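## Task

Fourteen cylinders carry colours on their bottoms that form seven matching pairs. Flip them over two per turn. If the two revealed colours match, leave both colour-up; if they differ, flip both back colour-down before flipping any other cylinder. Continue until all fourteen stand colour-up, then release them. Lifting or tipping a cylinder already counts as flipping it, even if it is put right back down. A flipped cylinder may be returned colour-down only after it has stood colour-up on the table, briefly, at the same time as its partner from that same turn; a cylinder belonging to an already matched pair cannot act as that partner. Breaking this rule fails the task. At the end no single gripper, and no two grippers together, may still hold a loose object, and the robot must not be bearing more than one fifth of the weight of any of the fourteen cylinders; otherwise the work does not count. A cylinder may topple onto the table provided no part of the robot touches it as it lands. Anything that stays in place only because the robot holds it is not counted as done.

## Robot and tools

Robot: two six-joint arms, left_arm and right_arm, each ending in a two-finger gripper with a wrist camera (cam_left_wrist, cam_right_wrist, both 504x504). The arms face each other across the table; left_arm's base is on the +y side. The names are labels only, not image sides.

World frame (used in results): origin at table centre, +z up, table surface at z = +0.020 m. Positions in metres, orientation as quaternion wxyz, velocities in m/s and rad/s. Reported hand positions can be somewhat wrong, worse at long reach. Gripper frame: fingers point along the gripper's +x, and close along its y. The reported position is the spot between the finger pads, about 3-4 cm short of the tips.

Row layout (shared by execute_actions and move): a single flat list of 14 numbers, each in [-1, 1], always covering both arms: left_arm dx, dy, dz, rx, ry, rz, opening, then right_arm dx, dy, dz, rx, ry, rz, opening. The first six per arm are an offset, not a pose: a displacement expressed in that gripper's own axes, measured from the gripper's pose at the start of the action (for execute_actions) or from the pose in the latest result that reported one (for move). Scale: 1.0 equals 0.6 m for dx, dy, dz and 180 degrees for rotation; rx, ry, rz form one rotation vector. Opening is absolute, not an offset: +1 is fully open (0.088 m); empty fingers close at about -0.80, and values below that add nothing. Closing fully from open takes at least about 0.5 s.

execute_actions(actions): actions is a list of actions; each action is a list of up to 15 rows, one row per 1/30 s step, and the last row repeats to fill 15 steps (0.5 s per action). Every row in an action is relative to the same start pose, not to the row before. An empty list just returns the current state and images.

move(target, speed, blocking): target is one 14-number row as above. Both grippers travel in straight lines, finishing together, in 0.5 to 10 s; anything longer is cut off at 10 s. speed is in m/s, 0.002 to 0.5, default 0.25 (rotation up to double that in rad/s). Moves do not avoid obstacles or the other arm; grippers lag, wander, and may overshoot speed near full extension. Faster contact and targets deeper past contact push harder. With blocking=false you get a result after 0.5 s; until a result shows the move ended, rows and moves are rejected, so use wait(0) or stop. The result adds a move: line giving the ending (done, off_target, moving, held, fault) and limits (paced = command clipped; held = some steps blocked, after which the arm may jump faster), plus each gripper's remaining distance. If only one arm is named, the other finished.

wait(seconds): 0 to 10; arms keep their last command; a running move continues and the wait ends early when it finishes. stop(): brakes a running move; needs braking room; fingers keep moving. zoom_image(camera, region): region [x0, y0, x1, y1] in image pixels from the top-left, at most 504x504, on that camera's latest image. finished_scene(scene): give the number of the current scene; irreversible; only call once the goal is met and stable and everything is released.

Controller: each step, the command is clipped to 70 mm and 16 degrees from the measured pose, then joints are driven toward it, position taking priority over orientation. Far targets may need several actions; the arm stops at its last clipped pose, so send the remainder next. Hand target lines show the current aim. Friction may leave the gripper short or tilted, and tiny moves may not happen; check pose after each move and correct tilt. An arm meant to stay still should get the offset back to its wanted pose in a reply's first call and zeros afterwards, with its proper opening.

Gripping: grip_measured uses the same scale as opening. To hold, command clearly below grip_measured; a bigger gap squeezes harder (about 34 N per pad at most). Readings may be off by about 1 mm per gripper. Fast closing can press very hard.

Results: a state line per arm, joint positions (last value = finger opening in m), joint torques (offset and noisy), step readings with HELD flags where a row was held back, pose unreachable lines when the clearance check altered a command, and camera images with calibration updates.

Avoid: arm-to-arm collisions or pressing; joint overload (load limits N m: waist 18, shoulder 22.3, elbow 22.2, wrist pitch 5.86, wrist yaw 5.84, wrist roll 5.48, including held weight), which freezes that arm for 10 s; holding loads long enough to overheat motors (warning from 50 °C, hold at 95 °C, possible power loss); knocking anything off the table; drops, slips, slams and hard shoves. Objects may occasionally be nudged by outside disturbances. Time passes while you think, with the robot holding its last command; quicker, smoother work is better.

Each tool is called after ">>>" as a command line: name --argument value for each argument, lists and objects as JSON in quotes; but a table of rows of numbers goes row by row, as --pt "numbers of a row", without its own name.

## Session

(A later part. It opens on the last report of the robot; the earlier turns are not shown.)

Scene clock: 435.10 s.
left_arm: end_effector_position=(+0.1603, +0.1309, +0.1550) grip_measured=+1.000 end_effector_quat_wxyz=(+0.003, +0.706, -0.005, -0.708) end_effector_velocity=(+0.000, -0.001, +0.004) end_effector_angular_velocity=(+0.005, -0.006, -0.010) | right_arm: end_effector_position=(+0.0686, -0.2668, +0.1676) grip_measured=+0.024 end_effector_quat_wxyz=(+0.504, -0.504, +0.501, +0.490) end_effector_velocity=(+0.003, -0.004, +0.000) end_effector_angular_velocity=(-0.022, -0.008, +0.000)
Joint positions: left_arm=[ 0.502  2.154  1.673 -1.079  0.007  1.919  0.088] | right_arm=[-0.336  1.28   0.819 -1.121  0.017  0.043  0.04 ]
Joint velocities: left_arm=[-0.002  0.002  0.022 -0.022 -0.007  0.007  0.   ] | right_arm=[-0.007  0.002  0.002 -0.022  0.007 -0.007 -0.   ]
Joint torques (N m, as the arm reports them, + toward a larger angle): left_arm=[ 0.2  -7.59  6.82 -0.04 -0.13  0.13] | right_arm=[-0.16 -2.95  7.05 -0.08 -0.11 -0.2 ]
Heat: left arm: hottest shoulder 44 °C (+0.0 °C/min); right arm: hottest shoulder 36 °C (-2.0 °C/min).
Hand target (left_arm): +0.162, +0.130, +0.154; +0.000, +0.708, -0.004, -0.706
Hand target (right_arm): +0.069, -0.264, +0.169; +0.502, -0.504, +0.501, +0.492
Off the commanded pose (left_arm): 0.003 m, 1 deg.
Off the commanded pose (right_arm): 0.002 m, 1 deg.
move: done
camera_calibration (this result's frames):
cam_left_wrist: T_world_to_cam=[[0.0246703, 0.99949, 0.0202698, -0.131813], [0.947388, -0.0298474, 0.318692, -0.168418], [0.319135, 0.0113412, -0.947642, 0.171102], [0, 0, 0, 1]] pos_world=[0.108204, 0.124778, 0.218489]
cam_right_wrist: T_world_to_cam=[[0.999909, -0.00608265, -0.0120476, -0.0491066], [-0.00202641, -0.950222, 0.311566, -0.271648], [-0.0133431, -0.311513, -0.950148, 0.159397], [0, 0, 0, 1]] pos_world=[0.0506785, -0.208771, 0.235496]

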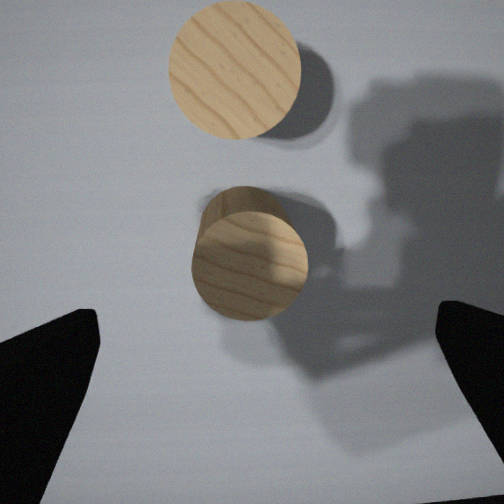

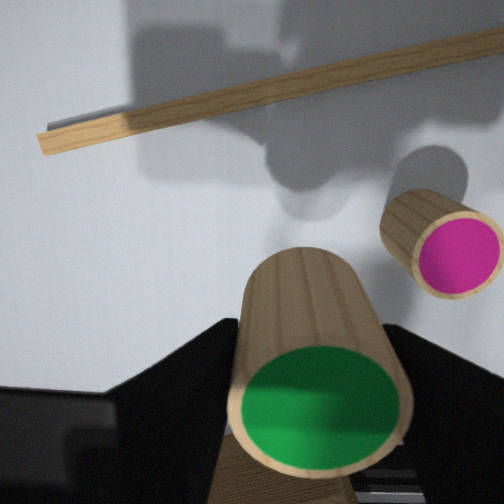

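>>> move --target '[0.13,0.002,-0.003,0,0,0,1,0.148,0,0,0,0,0,-0.3]' --speed 0.09

>>> move --target '[0,0,0,0,0,0,-0.3,0.021,0,0,0,0.004,0,-0.3]' --speed 0.03

Scene clock: 437.63 s.
left_arm: end_effector_position=(+0.1618, +0.1271, +0.0815) grip_measured=+1.000 end_effector_quat_wxyz=(+0.006, +0.707, -0.008, -0.707) end_effector_velocity=(-0.001, -0.003, +0.002) end_effector_angular_velocity=(-0.009, -0.011, +0.000) | right_arm: end_effector_position=(+0.0694, -0.2638, +0.0828) grip_measured=+0.024 end_effector_quat_wxyz=(+0.509, -0.499, +0.498, +0.493) end_effector_velocity=(-0.001, -0.001, -0.002) end_effector_angular_velocity=(-0.003, +0.007, +0.005)
Joint positions: left_arm=[ 0.502  2.263  1.543 -0.83   0.006  1.919  0.088] | right_arm=[-0.341  1.443  0.57  -0.694  0.017  0.042  0.04 ]
Joint velocities: left_arm=[-0.007 -0.002  0.002  0.007 -0.007 -0.007  0.   ] | right_arm=[-0.002  0.002 -0.007  0.007 -0.007 -0.007 -0.   ]
Joint torques (N m, as the arm reports them, + toward a larger angle): left_arm=[ 0.11 -7.81  4.84  0.45  0.07  0.11] | right_arm=[-0.19 -3.41  3.4   0.26  0.01 -0.19]
Heat: left arm: hottest shoulder 44 °C (+0.0 °C/min); right arm: hottest shoulder 36 °C (-2.0 °C/min).
Hand target (left_arm): +0.162, +0.129, +0.077; +0.003, +0.706, -0.005, -0.708
Hand target (right_arm): +0.070, -0.268, +0.079; +0.504, -0.505, +0.502, +0.490
Off the commanded pose (left_arm): 0.005 m, 1 deg.
Off the commanded pose (right_arm): 0.006 m, 1 deg.
move: done
camera_calibration (this result's frames):
cam_left_wrist: T_world_to_cam=[[0.0246075, 0.999631, 0.0115157, -0.125926], [0.946238, -0.0270065, 0.322343, -0.14707], [0.322535, 0.00296458, -0.946553, 0.10143], [0, 0, 0, 1]] pos_world=[0.109547, 0.121607, 0.144866]
cam_right_wrist: T_world_to_cam=[[0.999873, -0.00968975, -0.0126853, -0.0517845], [-0.00550759, -0.955297, 0.295595, -0.242238], [-0.0149825, -0.295488, -0.955229, 0.0845892], [0, 0, 0, 1]] pos_world=[0.0517111, -0.206916, 0.151749]

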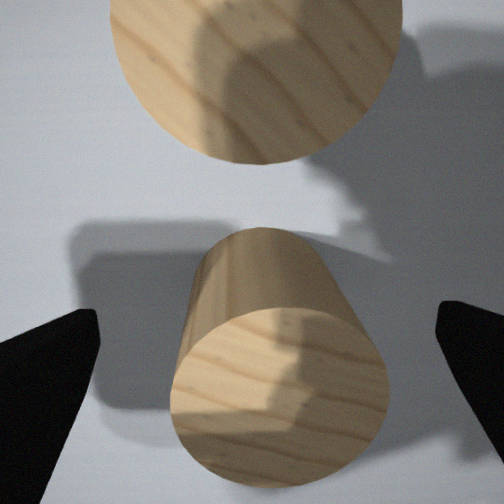

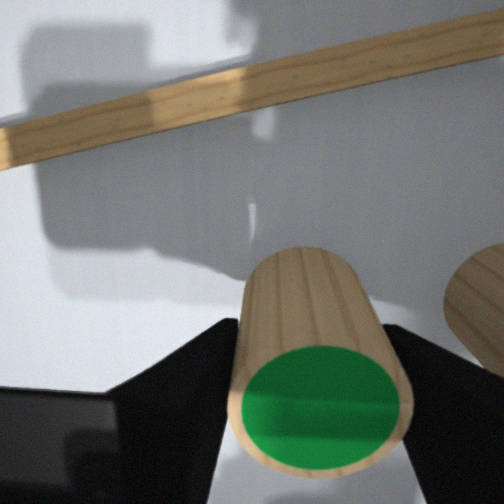

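Scene clock: 438.33 s.
left_arm: end_effector_position=(+0.1618, +0.1274, +0.0815) grip_measured=+0.036 end_effector_quat_wxyz=(+0.006, +0.707, -0.008, -0.707) end_effector_velocity=(-0.003, +0.003, -0.001) end_effector_angular_velocity=(+0.009, +0.011, +0.005) | right_arm: end_effector_position=(+0.0693, -0.2600, +0.0777) grip_measured=+0.024 end_effector_quat_wxyz=(+0.510, -0.498, +0.497, +0.495) end_effector_velocity=(-0.001, -0.003, -0.001) end_effector_angular_velocity=(-0.013, +0.007, +0.005)
Joint positions: left_arm=[ 0.502  2.263  1.543 -0.832  0.006  1.919  0.041] | right_arm=[-0.341  1.471  0.569 -0.66   0.017  0.042  0.04 ]
Joint velocities: left_arm=[-0.002 -0.002 -0.007 -0.007  0.007 -0.007 -0.   ] | right_arm=[-0.002  0.002 -0.002 -0.007 -0.007 -0.007 -0.   ]
Joint torques (N m, as the arm reports them, + toward a larger angle): left_arm=[-0.13 -8.67  5.37  0.31  0.07  0.02] | right_arm=[-0.04 -2.02  2.54  1.72 -0.01 -0.04]
Heat: left arm: hottest shoulder 44 °C (+0.0 °C/min); right arm: hottest shoulder 36 °C (-2.0 °C/min).
Hand target (left_arm): +0.162, +0.127, +0.082; +0.006, +0.707, -0.008, -0.707
Hand target (right_arm): +0.070, -0.264, +0.071; +0.506, -0.502, +0.501, +0.490
Off the commanded pose (left_arm): 0.000 m, 0 deg.
Off the commanded pose (right_arm): 0.008 m, 1 deg.
move: done
camera_calibration (this result's frames):
cam_left_wrist: T_world_to_cam=[[0.0246121, 0.999618, 0.0125827, -0.126245], [0.946362, -0.0273534, 0.321947, -0.146926], [0.322169, 0.003984, -0.946674, 0.101391], [0, 0, 0, 1]] pos_world=[0.109487, 0.121774, 0.144875]
cam_right_wrist: T_world_to_cam=[[0.999871, -0.00963131, -0.0128561, -0.0516762], [-0.00547042, -0.95664, 0.291221, -0.237029], [-0.0151035, -0.291113, -0.956569, 0.0820795], [0, 0, 0, 1]] pos_world=[0.0516125, -0.203354, 0.146878]

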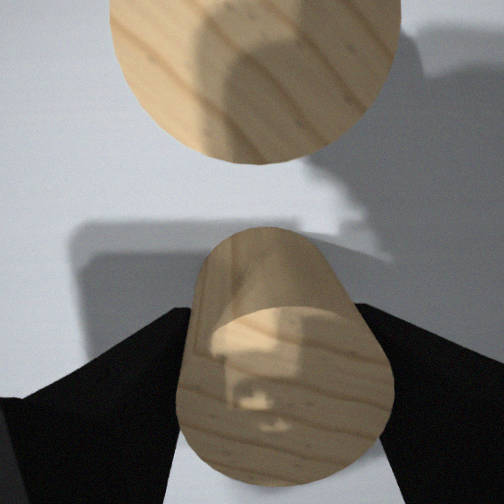

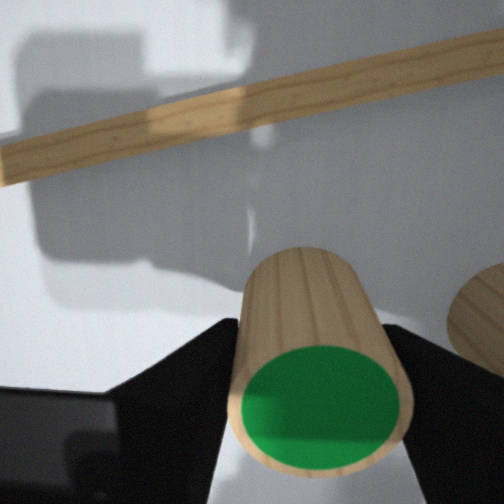

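>>> move --target '[0,0,0,0,0,0,-0.3,0,0,0,0,0,0,0.5]'

>>> move --target '[-0.17,0,0,0,0,0,-0.3,-0.13,0,0,0,0,0,0.5]' --speed 0.15

>>> move --target '[-0.143,0.19,0.305,0,0,0.503,-0.3,-0.17,0.155,0.263,0,-0.498,0,1]' --speed 0.3

Scene clock: 441.17 s.
left_arm: end_effector_position=(+0.1618, +0.1273, +0.0814) grip_measured=+0.034 end_effector_quat_wxyz=(+0.006, +0.707, -0.008, -0.707) end_effector_velocity=(-0.001, +0.002, +0.000) end_effector_angular_velocity=(+0.009, -0.004, +0.005) | right_arm: end_effector_position=(+0.0692, -0.2596, +0.0774) grip_measured=+0.499 end_effector_quat_wxyz=(+0.510, -0.498, +0.497, +0.495) end_effector_velocity=(-0.001, -0.002, +0.001) end_effector_angular_velocity=(-0.003, +0.007, +0.005)
Joint positions: left_arm=[ 0.502  2.264  1.543 -0.831  0.006  1.919  0.041] | right_arm=[-0.341  1.472  0.569 -0.657  0.016  0.042  0.063]
Joint velocities: left_arm=[-0.002 -0.002 -0.002 -0.007 -0.007 -0.007  0.   ] | right_arm=[-0.002 -0.007 -0.002 -0.007 -0.007 -0.007  0.   ]
Joint torques (N m, as the arm reports them, + toward a larger angle): left_arm=[-0.12 -8.64  5.34  0.2   0.06  0.01] | right_arm=[ 0.05 -4.52  4.54 -0.02  0.   -0.02]
Heat: left arm: hottest shoulder 45 °C (+1.0 °C/min); right arm: hottest shoulder 36 °C (-2.0 °C/min).
Hand target (left_arm): +0.162, +0.127, +0.081; +0.006, +0.707, -0.008, -0.707
Hand target (right_arm): +0.069, -0.260, +0.078; +0.510, -0.498, +0.497, +0.495
Off the commanded pose (left_arm): 0.000 m, 0 deg.
Off the commanded pose (right_arm): 0.000 m, 0 deg.
move: done
camera_calibration (this result's frames):
cam_left_wrist: T_world_to_cam=[[0.0246121, 0.999618, 0.0125827, -0.126212], [0.946362, -0.0273534, 0.321947, -0.146889], [0.322169, 0.003984, -0.946674, 0.101246], [0, 0, 0, 1]] pos_world=[0.109498, 0.121743, 0.144726]
cam_right_wrist: T_world_to_cam=[[0.999866, -0.00961789, -0.0132658, -0.0515743], [-0.00534993, -0.956859, 0.290504, -0.236647], [-0.0154875, -0.290394, -0.956782, 0.0821525], [0, 0, 0, 1]] pos_world=[0.0515737, -0.203078, 0.146665]

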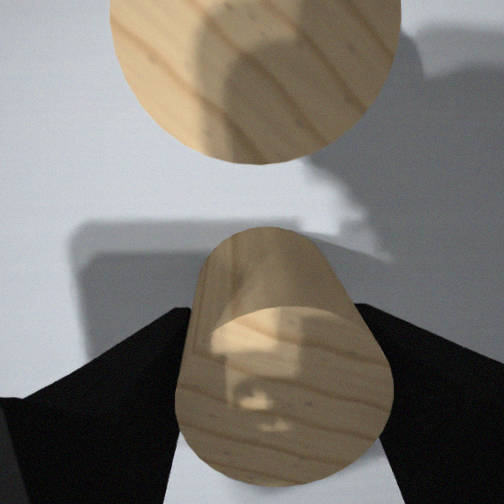

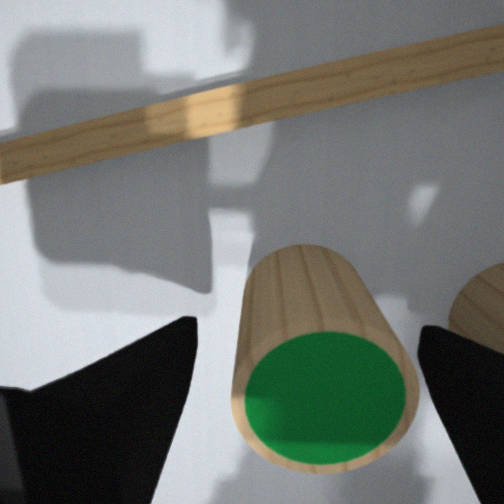

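Scene clock: 442.30 s.
left_arm: end_effector_position=(+0.1604, +0.1312, +0.1754) grip_measured=+0.034 end_effector_quat_wxyz=(-0.001, +0.705, -0.001, -0.709) end_effector_velocity=(-0.000, +0.001, +0.004) end_effector_angular_velocity=(+0.010, -0.004, +0.020) | right_arm: end_effector_position=(+0.0686, -0.2632, +0.1511) grip_measured=+0.500 end_effector_quat_wxyz=(+0.505, -0.503, +0.500, +0.492) end_effector_velocity=(-0.003, -0.002, +0.003) end_effector_angular_velocity=(-0.008, +0.022, +0.019)
Joint positions: left_arm=[ 0.502  2.146  1.743 -1.169  0.006  1.919  0.041] | right_arm=[-0.337  1.309  0.771 -1.039  0.016  0.042  0.063]
Joint velocities: left_arm=[-0.002 -0.002  0.012 -0.022 -0.007 -0.022 -0.   ] | right_arm=[-0.002 -0.007  0.007 -0.022 -0.022 -0.022 -0.   ]
Joint torques (N m, as the arm reports them, + toward a larger angle): left_arm=[-0.02 -9.74  7.14 -0.05  0.04  0.02] | right_arm=[ 0.32 -4.73  6.63 -0.08 -0.02  0.14]
Heat: left arm: hottest shoulder 45 °C (+1.0 °C/min); right arm: hottest shoulder 35 °C (-3.0 °C/min).
Hand target (left_arm): +0.161, +0.129, +0.183; +0.006, +0.707, -0.008, -0.707
Hand target (right_arm): +0.068, -0.260, +0.155; +0.510, -0.498, +0.497, +0.495
Off the commanded pose (left_arm): 0.008 m, 1 deg.
Off the commanded pose (right_arm): 0.005 m, 1 deg.
move: done
camera_calibration (this result's frames):
cam_left_wrist: T_world_to_cam=[[0.0247627, 0.999199, 0.0314288, -0.134525], [0.948541, -0.0334117, 0.314887, -0.174054], [0.315685, 0.022014, -0.948609, 0.189731], [0, 0, 0, 1]] pos_world=[0.108534, 0.124425, 0.239016]
cam_right_wrist: T_world_to_cam=[[0.999899, -0.00639267, -0.0126668, -0.0493167], [-0.00221332, -0.952097, 0.305788, -0.26271], [-0.0140148, -0.30573, -0.952015, 0.146704], [0, 0, 0, 1]] pos_world=[0.0507863, -0.205589, 0.219374]

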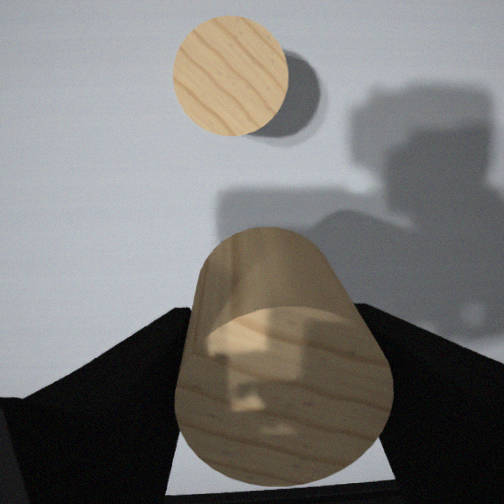

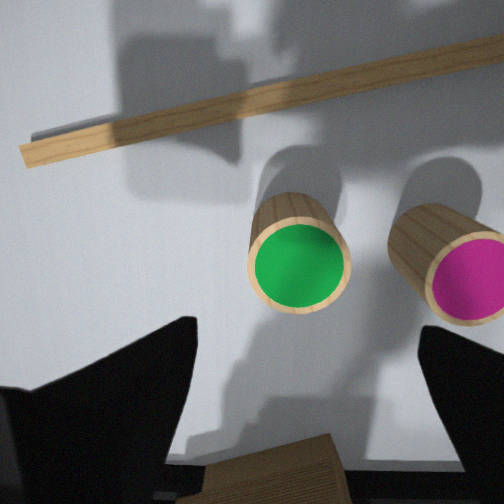

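Scene clock: 445.53 s.
left_arm: end_effector_position=(-0.0222, +0.0216, +0.2603) grip_measured=+0.033 end_effector_quat_wxyz=(+0.498, +0.494, -0.501, -0.506) end_effector_velocity=(-0.000, +0.000, -0.006) end_effector_angular_velocity=(+0.017, -0.009, +0.005) | right_arm: end_effector_position=(-0.0252, -0.1030, +0.2586) grip_measured=+1.000 end_effector_quat_wxyz=(+0.708, +0.006, +0.002, +0.706) end_effector_velocity=(+0.000, -0.001, -0.001) end_effector_angular_velocity=(+0.007, -0.004, +0.005)
Joint positions: left_arm=[ 0.037  1.971  0.844  1.126 -0.106  1.561  0.041] | right_arm=[0.085 1.472 0.358 1.119 0.457 0.009 0.088]
Joint velocities: left_arm=[-0.002  0.007 -0.002 -0.007 -0.007  0.007 -0.   ] | right_arm=[-0.002  0.007 -0.007  0.022 -0.007 -0.007  0.   ]
Joint torques (N m, as the arm reports them, + toward a larger angle): left_arm=[-0.3  -6.53  6.67  2.14 -0.22  0.05] | right_arm=[ 0.28 -3.89  3.67  1.96  0.12 -0.2 ]
Heat: left arm: hottest shoulder 45 °C (+1.0 °C/min); right arm: hottest shoulder 35 °C (-3.0 °C/min).
Hand target (left_arm): -0.023, +0.019, +0.262; +0.501, +0.494, -0.503, -0.502
Hand target (right_arm): -0.025, -0.105, +0.251; +0.709, -0.006, +0.003, +0.706
Off the commanded pose (left_arm): 0.004 m, 1 deg.
Off the commanded pose (right_arm): 0.008 m, 2 deg.
move: done
camera_calibration (this result's frames):
cam_left_wrist: T_world_to_cam=[[0.0125601, 0.0335623, -0.999358, 0.265758], [0.951229, 0.307679, 0.0222883, 0.0375574], [0.308229, -0.950898, -0.028061, 0.111516], [0, 0, 0, 1]] pos_world=[-0.0734362, 0.0855655, 0.26788]
cam_right_wrist: T_world_to_cam=[[0.999663, 0.0253232, -0.00570252, 0.0484144], [0.00204322, -0.295772, -0.955256, 0.250505], [-0.0258768, 0.954923, -0.295724, 0.256578], [0, 0, 0, 1]] pos_world=[-0.0422705, -0.172146, 0.315449]

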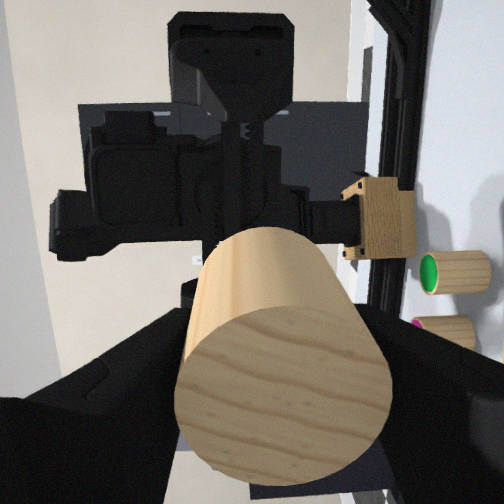

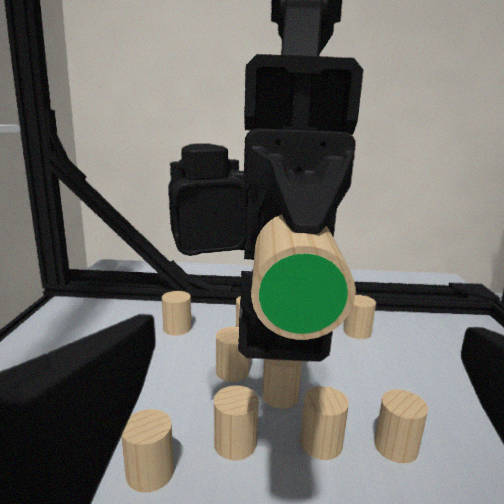

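>>> move --target '[0,0,0,0,0,0,-0.3,0.121,-0.003,-0.005,-0.003,0,0,1]' --speed 0.1

>>> move --target '[0,0,0,0,0,0,-0.3,0,0,0,0,0,0,-0.3]'

>>> move --target '[0,0,0,0,0,0,1,0,0,0,0,0,0,-0.3]'

>>> move --target '[-0.06,0,0,0.005,0.002,0,1,-0.09,0,0,0,0,0,-0.3]' --speed 0.12

>>> move --target '[-0.228,-0.175,-0.022,0,0,-0.495,0.6,-0.306,-0.035,-0.147,-0.003,0.507,-0.003,-0.3]' --speed 0.3

Scene clock: 450.83 s.
left_arm: end_effector_position=(-0.0223, +0.0215, +0.2601) grip_measured=+0.033 end_effector_quat_wxyz=(+0.498, +0.495, -0.501, -0.506) end_effector_velocity=(-0.000, -0.000, -0.003) end_effector_angular_velocity=(+0.017, +0.005, +0.005) | right_arm: end_effector_position=(-0.0230, -0.0338, +0.2575) grip_measured=+1.000 end_effector_quat_wxyz=(+0.709, +0.006, -0.000, +0.706) end_effector_velocity=(-0.001, +0.002, +0.001) end_effector_angular_velocity=(+0.007, -0.005, +0.005)
Joint positions: left_arm=[ 0.037  1.972  0.844  1.127 -0.106  1.562  0.041] | right_arm=[-0.028  1.715  0.597  1.127  0.345  0.005  0.088]
Joint velocities: left_arm=[-0.002 -0.002  0.002 -0.022 -0.007 -0.007 -0.   ] | right_arm=[-0.002  0.007  0.007  0.007 -0.007 -0.007  0.   ]
Joint torques (N m, as the arm reports them, + toward a larger angle): left_arm=[ 0.01 -7.33  5.6   1.72 -0.01 -0.04] | right_arm=[-0.22 -5.53  6.61  1.61 -0.12 -0.17]
Heat: left arm: hottest shoulder 45 °C (+1.0 °C/min); right arm: hottest shoulder 35 °C (-3.0 °C/min).
Hand target (left_arm): -0.022, +0.022, +0.260; +0.498, +0.494, -0.501, -0.506
Hand target (right_arm): -0.023, -0.031, +0.256; +0.708, +0.002, -0.001, +0.706
Off the commanded pose (left_arm): 0.000 m, 0 deg.
Off the commanded pose (right_arm): 0.004 m, 0 deg.
move: done
camera_calibration (this result's frames):
cam_left_wrist: T_world_to_cam=[[0.0129419, 0.0335568, -0.999353, 0.265532], [0.951221, 0.307678, 0.0226499, 0.0376437], [0.308239, -0.950899, -0.027938, 0.111417], [0, 0, 0, 1]] pos_world=[-0.073587, 0.0854536, 0.26762]
cam_right_wrist: T_world_to_cam=[[0.999683, 0.0249369, -0.00339364, 0.0437833], [0.00403149, -0.291782, -0.956476, 0.270439], [-0.0248418, 0.95616, -0.29179, 0.189247], [0, 0, 0, 1]] pos_world=[-0.0401584, -0.103133, 0.314037]

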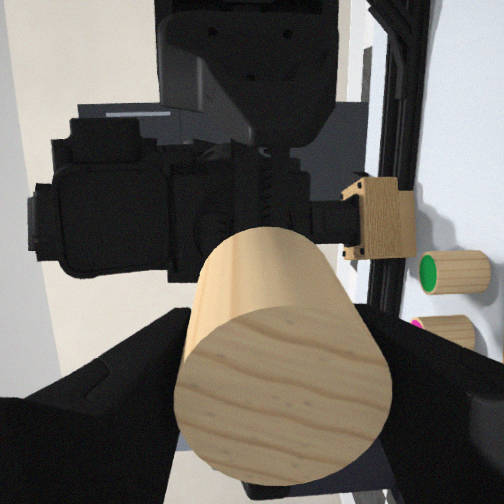

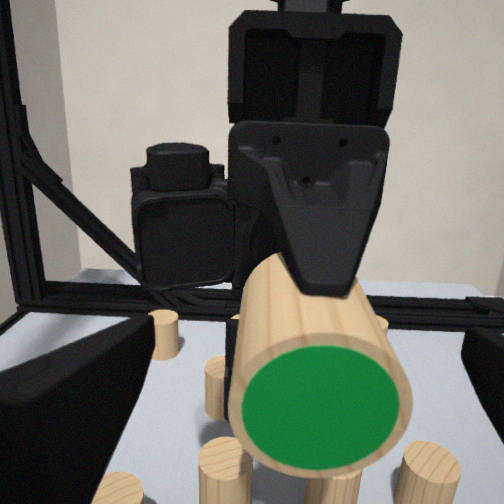

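Scene clock: 451.33 s.
left_arm: end_effector_position=(-0.0223, +0.0215, +0.2601) grip_measured=+0.033 end_effector_quat_wxyz=(+0.498, +0.495, -0.501, -0.506) end_effector_velocity=(-0.002, +0.002, -0.006) end_effector_angular_velocity=(+0.027, +0.004, +0.000) | right_arm: end_effector_position=(-0.0232, -0.0337, +0.2576) grip_measured=+0.025 end_effector_quat_wxyz=(+0.708, +0.006, -0.000, +0.706) end_effector_velocity=(-0.000, +0.000, -0.003) end_effector_angular_velocity=(-0.011, -0.012, +0.015)
Joint positions: left_arm=[ 0.037  1.972  0.844  1.127 -0.106  1.562  0.041] | right_arm=[-0.027  1.715  0.597  1.127  0.344  0.005  0.04 ]
Joint velocities: left_arm=[-0.007 -0.002 -0.007 -0.022 -0.007 -0.007 -0.   ] | right_arm=[-0.007  0.002 -0.002 -0.007 -0.022 -0.007  0.   ]
Joint torques (N m, as the arm reports them, + toward a larger angle): left_arm=[ 0.03 -7.2   5.62  1.73  0.   -0.07] | right_arm=[ 0.05 -6.9   5.16  1.81  0.02  0.  ]
Heat: left arm: hottest shoulder 45 °C (+1.0 °C/min); right arm: hottest shoulder 35 °C (-3.0 °C/min).
Hand target (left_arm): -0.022, +0.022, +0.260; +0.498, +0.495, -0.501, -0.506
Hand target (right_arm): -0.023, -0.034, +0.258; +0.708, +0.006, -0.000, +0.706
Off the commanded pose (left_arm): 0.000 m, 0 deg.
Off the commanded pose (right_arm): 0.000 m, 0 deg.
move: done
camera_calibration (this result's frames):
cam_left_wrist: T_world_to_cam=[[0.0129419, 0.0335568, -0.999353, 0.265532], [0.951221, 0.307678, 0.0226499, 0.0376437], [0.308239, -0.950899, -0.027938, 0.111417], [0, 0, 0, 1]] pos_world=[-0.073587, 0.0854536, 0.26762]
cam_right_wrist: T_world_to_cam=[[0.999664, 0.0257009, -0.00350842, 0.0440801], [0.0041354, -0.291434, -0.956582, 0.270626], [-0.0256075, 0.956246, -0.291442, 0.189146], [0, 0, 0, 1]] pos_world=[-0.0403409, -0.103133, 0.314156]

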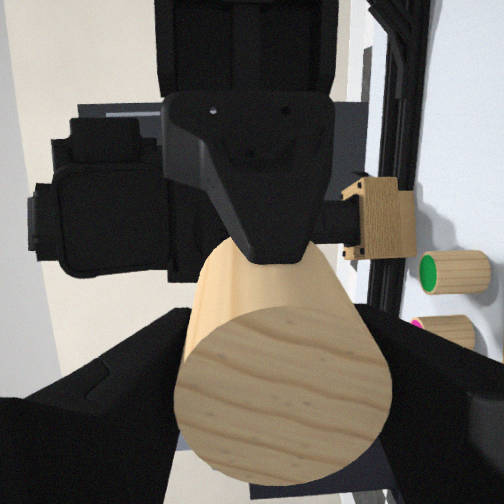

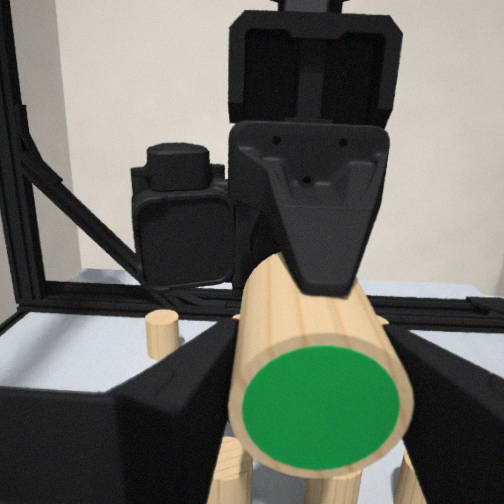

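Scene clock: 452.03 s.
left_arm: end_effector_position=(-0.0223, +0.0215, +0.2601) grip_measured=+1.000 end_effector_quat_wxyz=(+0.498, +0.495, -0.501, -0.506) end_effector_velocity=(+0.002, +0.000, -0.004) end_effector_angular_velocity=(+0.012, +0.021, +0.010) | right_arm: end_effector_position=(-0.0232, -0.0337, +0.2576) grip_measured=+0.025 end_effector_quat_wxyz=(+0.708, +0.006, -0.000, +0.706) end_effector_velocity=(-0.002, -0.000, -0.004) end_effector_angular_velocity=(-0.021, -0.000, +0.020)
Joint positions: left_arm=[ 0.037  1.972  0.844  1.127 -0.106  1.562  0.088] | right_arm=[-0.027  1.715  0.597  1.127  0.344  0.005  0.04 ]
Joint velocities: left_arm=[ 0.002  0.002 -0.002 -0.007 -0.007 -0.022  0.   ] | right_arm=[-0.002 -0.002 -0.002 -0.022 -0.022  0.007 -0.   ]
Joint torques (N m, as the arm reports them, + toward a larger angle): left_arm=[-0.07 -7.21  5.6   1.75 -0.03 -0.03] | right_arm=[ 0.09 -6.91  5.13  1.81  0.01  0.  ]
Heat: left arm: hottest shoulder 45 °C (+0.0 °C/min); right arm: hottest shoulder 35 °C (-4.0 °C/min).
Hand target (left_arm): -0.022, +0.022, +0.260; +0.498, +0.495, -0.501, -0.506
Hand target (right_arm): -0.023, -0.034, +0.258; +0.708, +0.006, -0.000, +0.706
Off the commanded pose (left_arm): 0.000 m, 0 deg.
Off the commanded pose (right_arm): 0.000 m, 0 deg.
move: done
camera_calibration (this result's frames):
cam_left_wrist: T_world_to_cam=[[0.0129419, 0.0335568, -0.999353, 0.265532], [0.951221, 0.307678, 0.0226499, 0.0376437], [0.308239, -0.950899, -0.027938, 0.111417], [0, 0, 0, 1]] pos_world=[-0.073587, 0.0854536, 0.26762]
cam_right_wrist: T_world_to_cam=[[0.999664, 0.0257009, -0.00350842, 0.0440801], [0.0041354, -0.291434, -0.956582, 0.270626], [-0.0256075, 0.956246, -0.291442, 0.189146], [0, 0, 0, 1]] pos_world=[-0.0403409, -0.103133, 0.314156]

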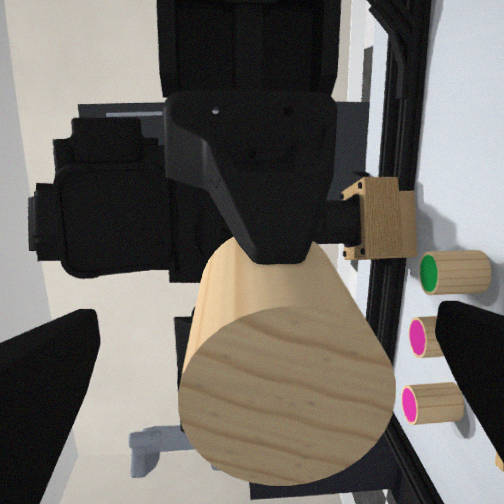

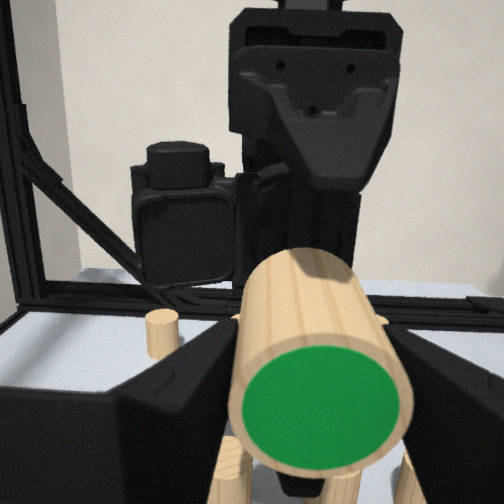

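Scene clock: 452.93 s.
left_arm: end_effector_position=(-0.0220, +0.0554, +0.2560) grip_measured=+1.000 end_effector_quat_wxyz=(+0.493, +0.501, -0.501, -0.505) end_effector_velocity=(+0.000, +0.003, -0.003) end_effector_angular_velocity=(+0.012, +0.006, +0.005) | right_arm: end_effector_position=(-0.0239, -0.0846, +0.2577) grip_measured=+0.025 end_effector_quat_wxyz=(+0.708, +0.007, -0.000, +0.706) end_effector_velocity=(+0.001, -0.003, -0.002) end_effector_angular_velocity=(-0.007, -0.025, +0.005)
Joint positions: left_arm=[ 0.024  1.888  0.696  1.18  -0.122  1.573  0.088] | right_arm=[0.046 1.549 0.414 1.147 0.417 0.005 0.04 ]
Joint velocities: left_arm=[-0.002 -0.007 -0.012 -0.007 -0.007 -0.007  0.   ] | right_arm=[-0.002 -0.012 -0.012 -0.007 -0.007 -0.022 -0.   ]
Joint torques (N m, as the arm reports them, + toward a larger angle): left_arm=[-0.24 -7.73  4.63  2.   -0.18  0.05] | right_arm=[ 0.42 -6.41  3.64  1.79  0.14 -0.01]
Heat: left arm: hottest shoulder 45 °C (+0.0 °C/min); right arm: hottest shoulder 35 °C (-4.0 °C/min).
Hand target (left_arm): -0.022, +0.057, +0.260; +0.496, +0.500, -0.503, -0.501
Hand target (right_arm): -0.023, -0.088, +0.257; +0.708, +0.006, +0.000, +0.706
Off the commanded pose (left_arm): 0.005 m, 1 deg.
Off the commanded pose (right_arm): 0.003 m, 0 deg.
move: done
camera_calibration (this result's frames):
cam_left_wrist: T_world_to_cam=[[0.0260575, 0.0436505, -0.998707, 0.2599], [0.950017, 0.309837, 0.0383291, 0.0227938], [0.311109, -0.949787, -0.0333952, 0.144838], [0, 0, 0, 1]] pos_world=[-0.0734872, 0.119158, 0.263527]
cam_right_wrist: T_world_to_cam=[[0.999648, 0.026091, -0.00476472, 0.0463832], [0.00301718, -0.290351, -0.956915, 0.256031], [-0.0263504, 0.956564, -0.290327, 0.237493], [0, 0, 0, 1]] pos_world=[-0.0408813, -0.154049, 0.314172]

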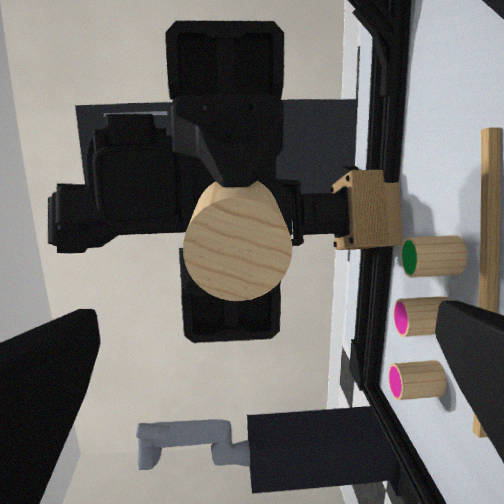

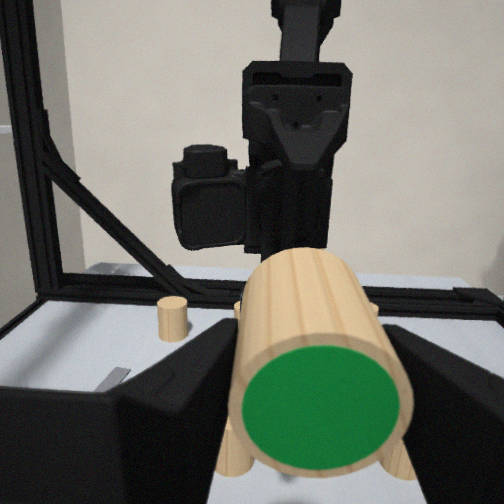

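Scene clock: 456.03 s.
left_arm: end_effector_position=(-0.0073, +0.1945, +0.1524) grip_measured=+0.600 end_effector_quat_wxyz=(+0.001, +0.709, -0.004, -0.705) end_effector_velocity=(-0.002, -0.004, +0.003) end_effector_angular_velocity=(-0.008, -0.007, +0.000) | right_arm: end_effector_position=(-0.0027, -0.2691, +0.1658) grip_measured=+0.024 end_effector_quat_wxyz=(+0.505, -0.503, +0.502, +0.490) end_effector_velocity=(-0.003, -0.006, +0.000) end_effector_angular_velocity=(-0.035, +0.026, +0.019)
Joint positions: left_arm=[ 0.065  1.846  1.213 -0.931 -0.007  1.482  0.068] | right_arm=[ 0.023  1.335  0.851 -1.101  0.01   0.405  0.04 ]
Joint velocities: left_arm=[-0.007  0.002  0.017 -0.007 -0.007 -0.007 -0.   ] | right_arm=[-0.002  0.002  0.002 -0.022 -0.037 -0.022 -0.   ]
Joint torques (N m, as the arm reports them, + toward a larger angle): left_arm=[ 0.16 -5.71  6.61 -0.03  0.25  0.09] | right_arm=[-0.02 -3.48  6.84 -0.14 -0.1  -0.15]
Heat: left arm: hottest shoulder 45 °C (+0.0 °C/min); right arm: hottest shoulder 35 °C (-4.0 °C/min).
Hand target (left_arm): -0.008, +0.193, +0.152; -0.000, +0.707, -0.003, -0.707
Hand target (right_arm): -0.004, -0.267, +0.167; +0.503, -0.503, +0.503, +0.492
Off the commanded pose (left_arm): 0.001 m, 1 deg.
Off the commanded pose (right_arm): 0.003 m, 1 deg.
move: done
camera_calibration (this result's frames):
cam_left_wrist: T_world_to_cam=[[0.0247482, 0.99938, 0.0250515, -0.191949], [0.944531, -0.0315844, 0.3269, -0.00781948], [0.327488, 0.0155717, -0.944727, 0.220132], [0, 0, 0, 1]] pos_world=[-0.0599546, 0.188156, 0.21533]
cam_right_wrist: T_world_to_cam=[[0.999859, -0.00912795, -0.0140959, 0.0216665], [-0.0043173, -0.950884, 0.309518, -0.273296], [-0.0162288, -0.309413, -0.950789, 0.156712], [0, 0, 0, 1]] pos_world=[-0.0203001, -0.211186, 0.233895]

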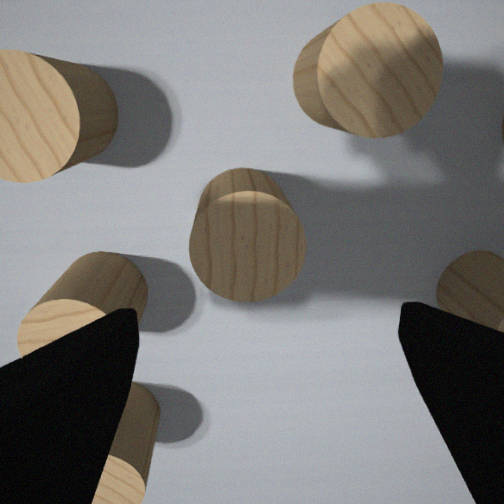

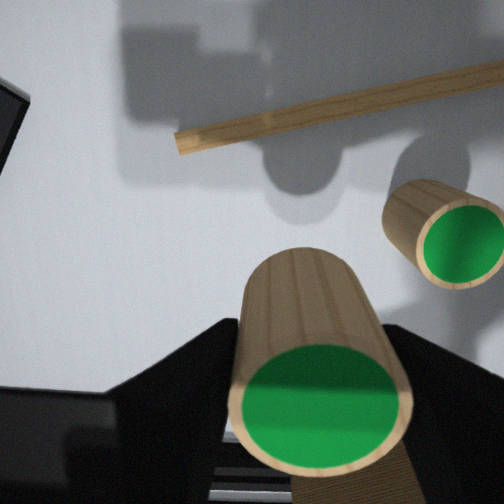

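>>> move --target '[0.13,0.003,0.009,0,0,0,0.6,0.144,0,0,0,0,0,-0.3]' --speed 0.09

>>> move --target '[0,0,0,0,0,0,0.6,0.018,0,0,0,0.004,0,-0.3]' --speed 0.03

Scene clock: 459.57 s.
left_arm: end_effector_position=(-0.0111, +0.1905, +0.0779) grip_measured=+0.600 end_effector_quat_wxyz=(+0.004, +0.709, -0.007, -0.705) end_effector_velocity=(-0.001, +0.002, +0.000) end_effector_angular_velocity=(+0.007, -0.008, +0.000) | right_arm: end_effector_position=(-0.0037, -0.2664, +0.0837) grip_measured=+0.024 end_effector_quat_wxyz=(+0.507, -0.497, +0.500, +0.496) end_effector_velocity=(+0.003, -0.002, -0.001) end_effector_angular_velocity=(-0.008, -0.011, -0.010)
Joint positions: left_arm=[ 0.054  2.     1.087 -0.643 -0.007  1.472  0.068] | right_arm=[ 0.022  1.491  0.617 -0.693  0.009  0.405  0.04 ]
Joint velocities: left_arm=[-0.007 -0.002 -0.002 -0.007 -0.007 -0.007 -0.   ] | right_arm=[-0.002  0.002 -0.002 -0.007  0.007  0.007 -0.   ]
Joint torques (N m, as the arm reports them, + toward a larger angle): left_arm=[-0.44 -5.98  4.33  0.45  0.03 -0.1 ] | right_arm=[-0.2  -3.71  3.14  0.28  0.05 -0.11]
Heat: left arm: hottest shoulder 45 °C (+1.0 °C/min); right arm: hottest shoulder 35 °C (-3.0 °C/min).
Hand target (left_arm): -0.012, +0.193, +0.074; +0.001, +0.709, -0.004, -0.705
Hand target (right_arm): -0.001, -0.270, +0.080; +0.505, -0.503, +0.502, +0.490
Off the commanded pose (left_arm): 0.004 m, 1 deg.
Off the commanded pose (right_arm): 0.006 m, 1 deg.
move: done
camera_calibration (this result's frames):
cam_left_wrist: T_world_to_cam=[[0.0255315, 0.999542, 0.0162482, -0.185349], [0.944824, -0.0294373, 0.326254, 0.0196139], [0.326583, 0.00702197, -0.945142, 0.152755], [0, 0, 0, 1]] pos_world=[-0.0636866, 0.184769, 0.140987]
cam_right_wrist: T_world_to_cam=[[0.99972, -0.0096106, -0.0216319, 0.022022], [-0.00281806, -0.955691, 0.294357, -0.245327], [-0.0235024, -0.294213, -0.955451, 0.0838822], [0, 0, 0, 1]] pos_world=[-0.0207358, -0.209566, 0.152835]

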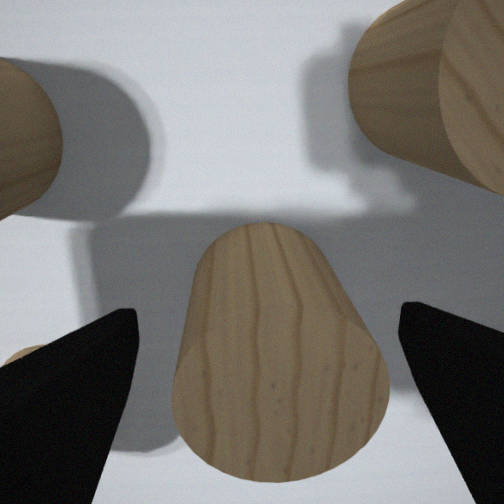

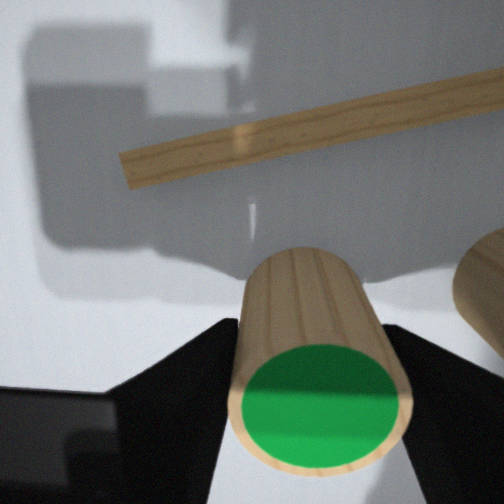

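Scene clock: 460.27 s.
left_arm: end_effector_position=(-0.0111, +0.1905, +0.0779) grip_measured=+0.600 end_effector_quat_wxyz=(+0.004, +0.709, -0.007, -0.705) end_effector_velocity=(+0.001, +0.002, +0.000) end_effector_angular_velocity=(+0.007, -0.008, +0.005) | right_arm: end_effector_position=(-0.0051, -0.2627, +0.0790) grip_measured=+0.024 end_effector_quat_wxyz=(+0.508, -0.494, +0.500, +0.498) end_effector_velocity=(+0.001, -0.002, -0.000) end_effector_angular_velocity=(-0.010, +0.004, +0.000)
Joint positions: left_arm=[ 0.054  2.     1.087 -0.643 -0.007  1.472  0.068] | right_arm=[ 0.02   1.517  0.616 -0.662  0.008  0.405  0.04 ]
Joint velocities: left_arm=[-0.002 -0.002 -0.002 -0.007 -0.007 -0.007 -0.   ] | right_arm=[-0.007 -0.002 -0.002 -0.007 -0.007 -0.007 -0.   ]
Joint torques (N m, as the arm reports them, + toward a larger angle): left_arm=[ 0.01 -6.86  4.91  0.24  0.02  0.01] | right_arm=[-0.22 -2.84  2.87  1.19 -0.1  -0.13]
Heat: left arm: hottest shoulder 45 °C (+1.0 °C/min); right arm: hottest shoulder 35 °C (-3.0 °C/min).
Hand target (left_arm): -0.011, +0.191, +0.078; +0.004, +0.709, -0.007, -0.705
Hand target (right_arm): -0.004, -0.266, +0.073; +0.504, -0.500, +0.503, +0.493
Off the commanded pose (left_arm): 0.000 m, 0 deg.
Off the commanded pose (right_arm): 0.007 m, 1 deg.
move: done
camera_calibration (this result's frames):
cam_left_wrist: T_world_to_cam=[[0.0255315, 0.999542, 0.0162482, -0.185349], [0.944824, -0.0294373, 0.326254, 0.0196139], [0.326583, 0.00702197, -0.945142, 0.152755], [0, 0, 0, 1]] pos_world=[-0.0636866, 0.184769, 0.140987]
cam_right_wrist: T_world_to_cam=[[0.999624, -0.0110255, -0.0251146, 0.0232647], [-0.00326406, -0.956962, 0.290196, -0.240471], [-0.0272332, -0.290005, -0.956638, 0.081617], [0, 0, 0, 1]] pos_world=[-0.0218181, -0.206196, 0.148446]

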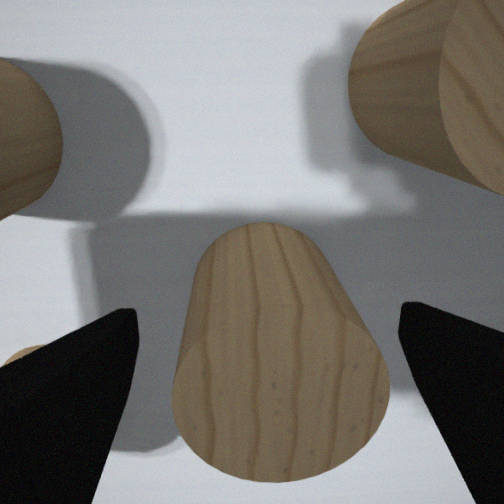

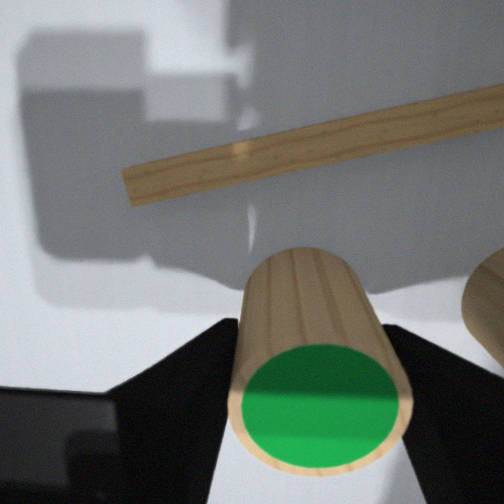

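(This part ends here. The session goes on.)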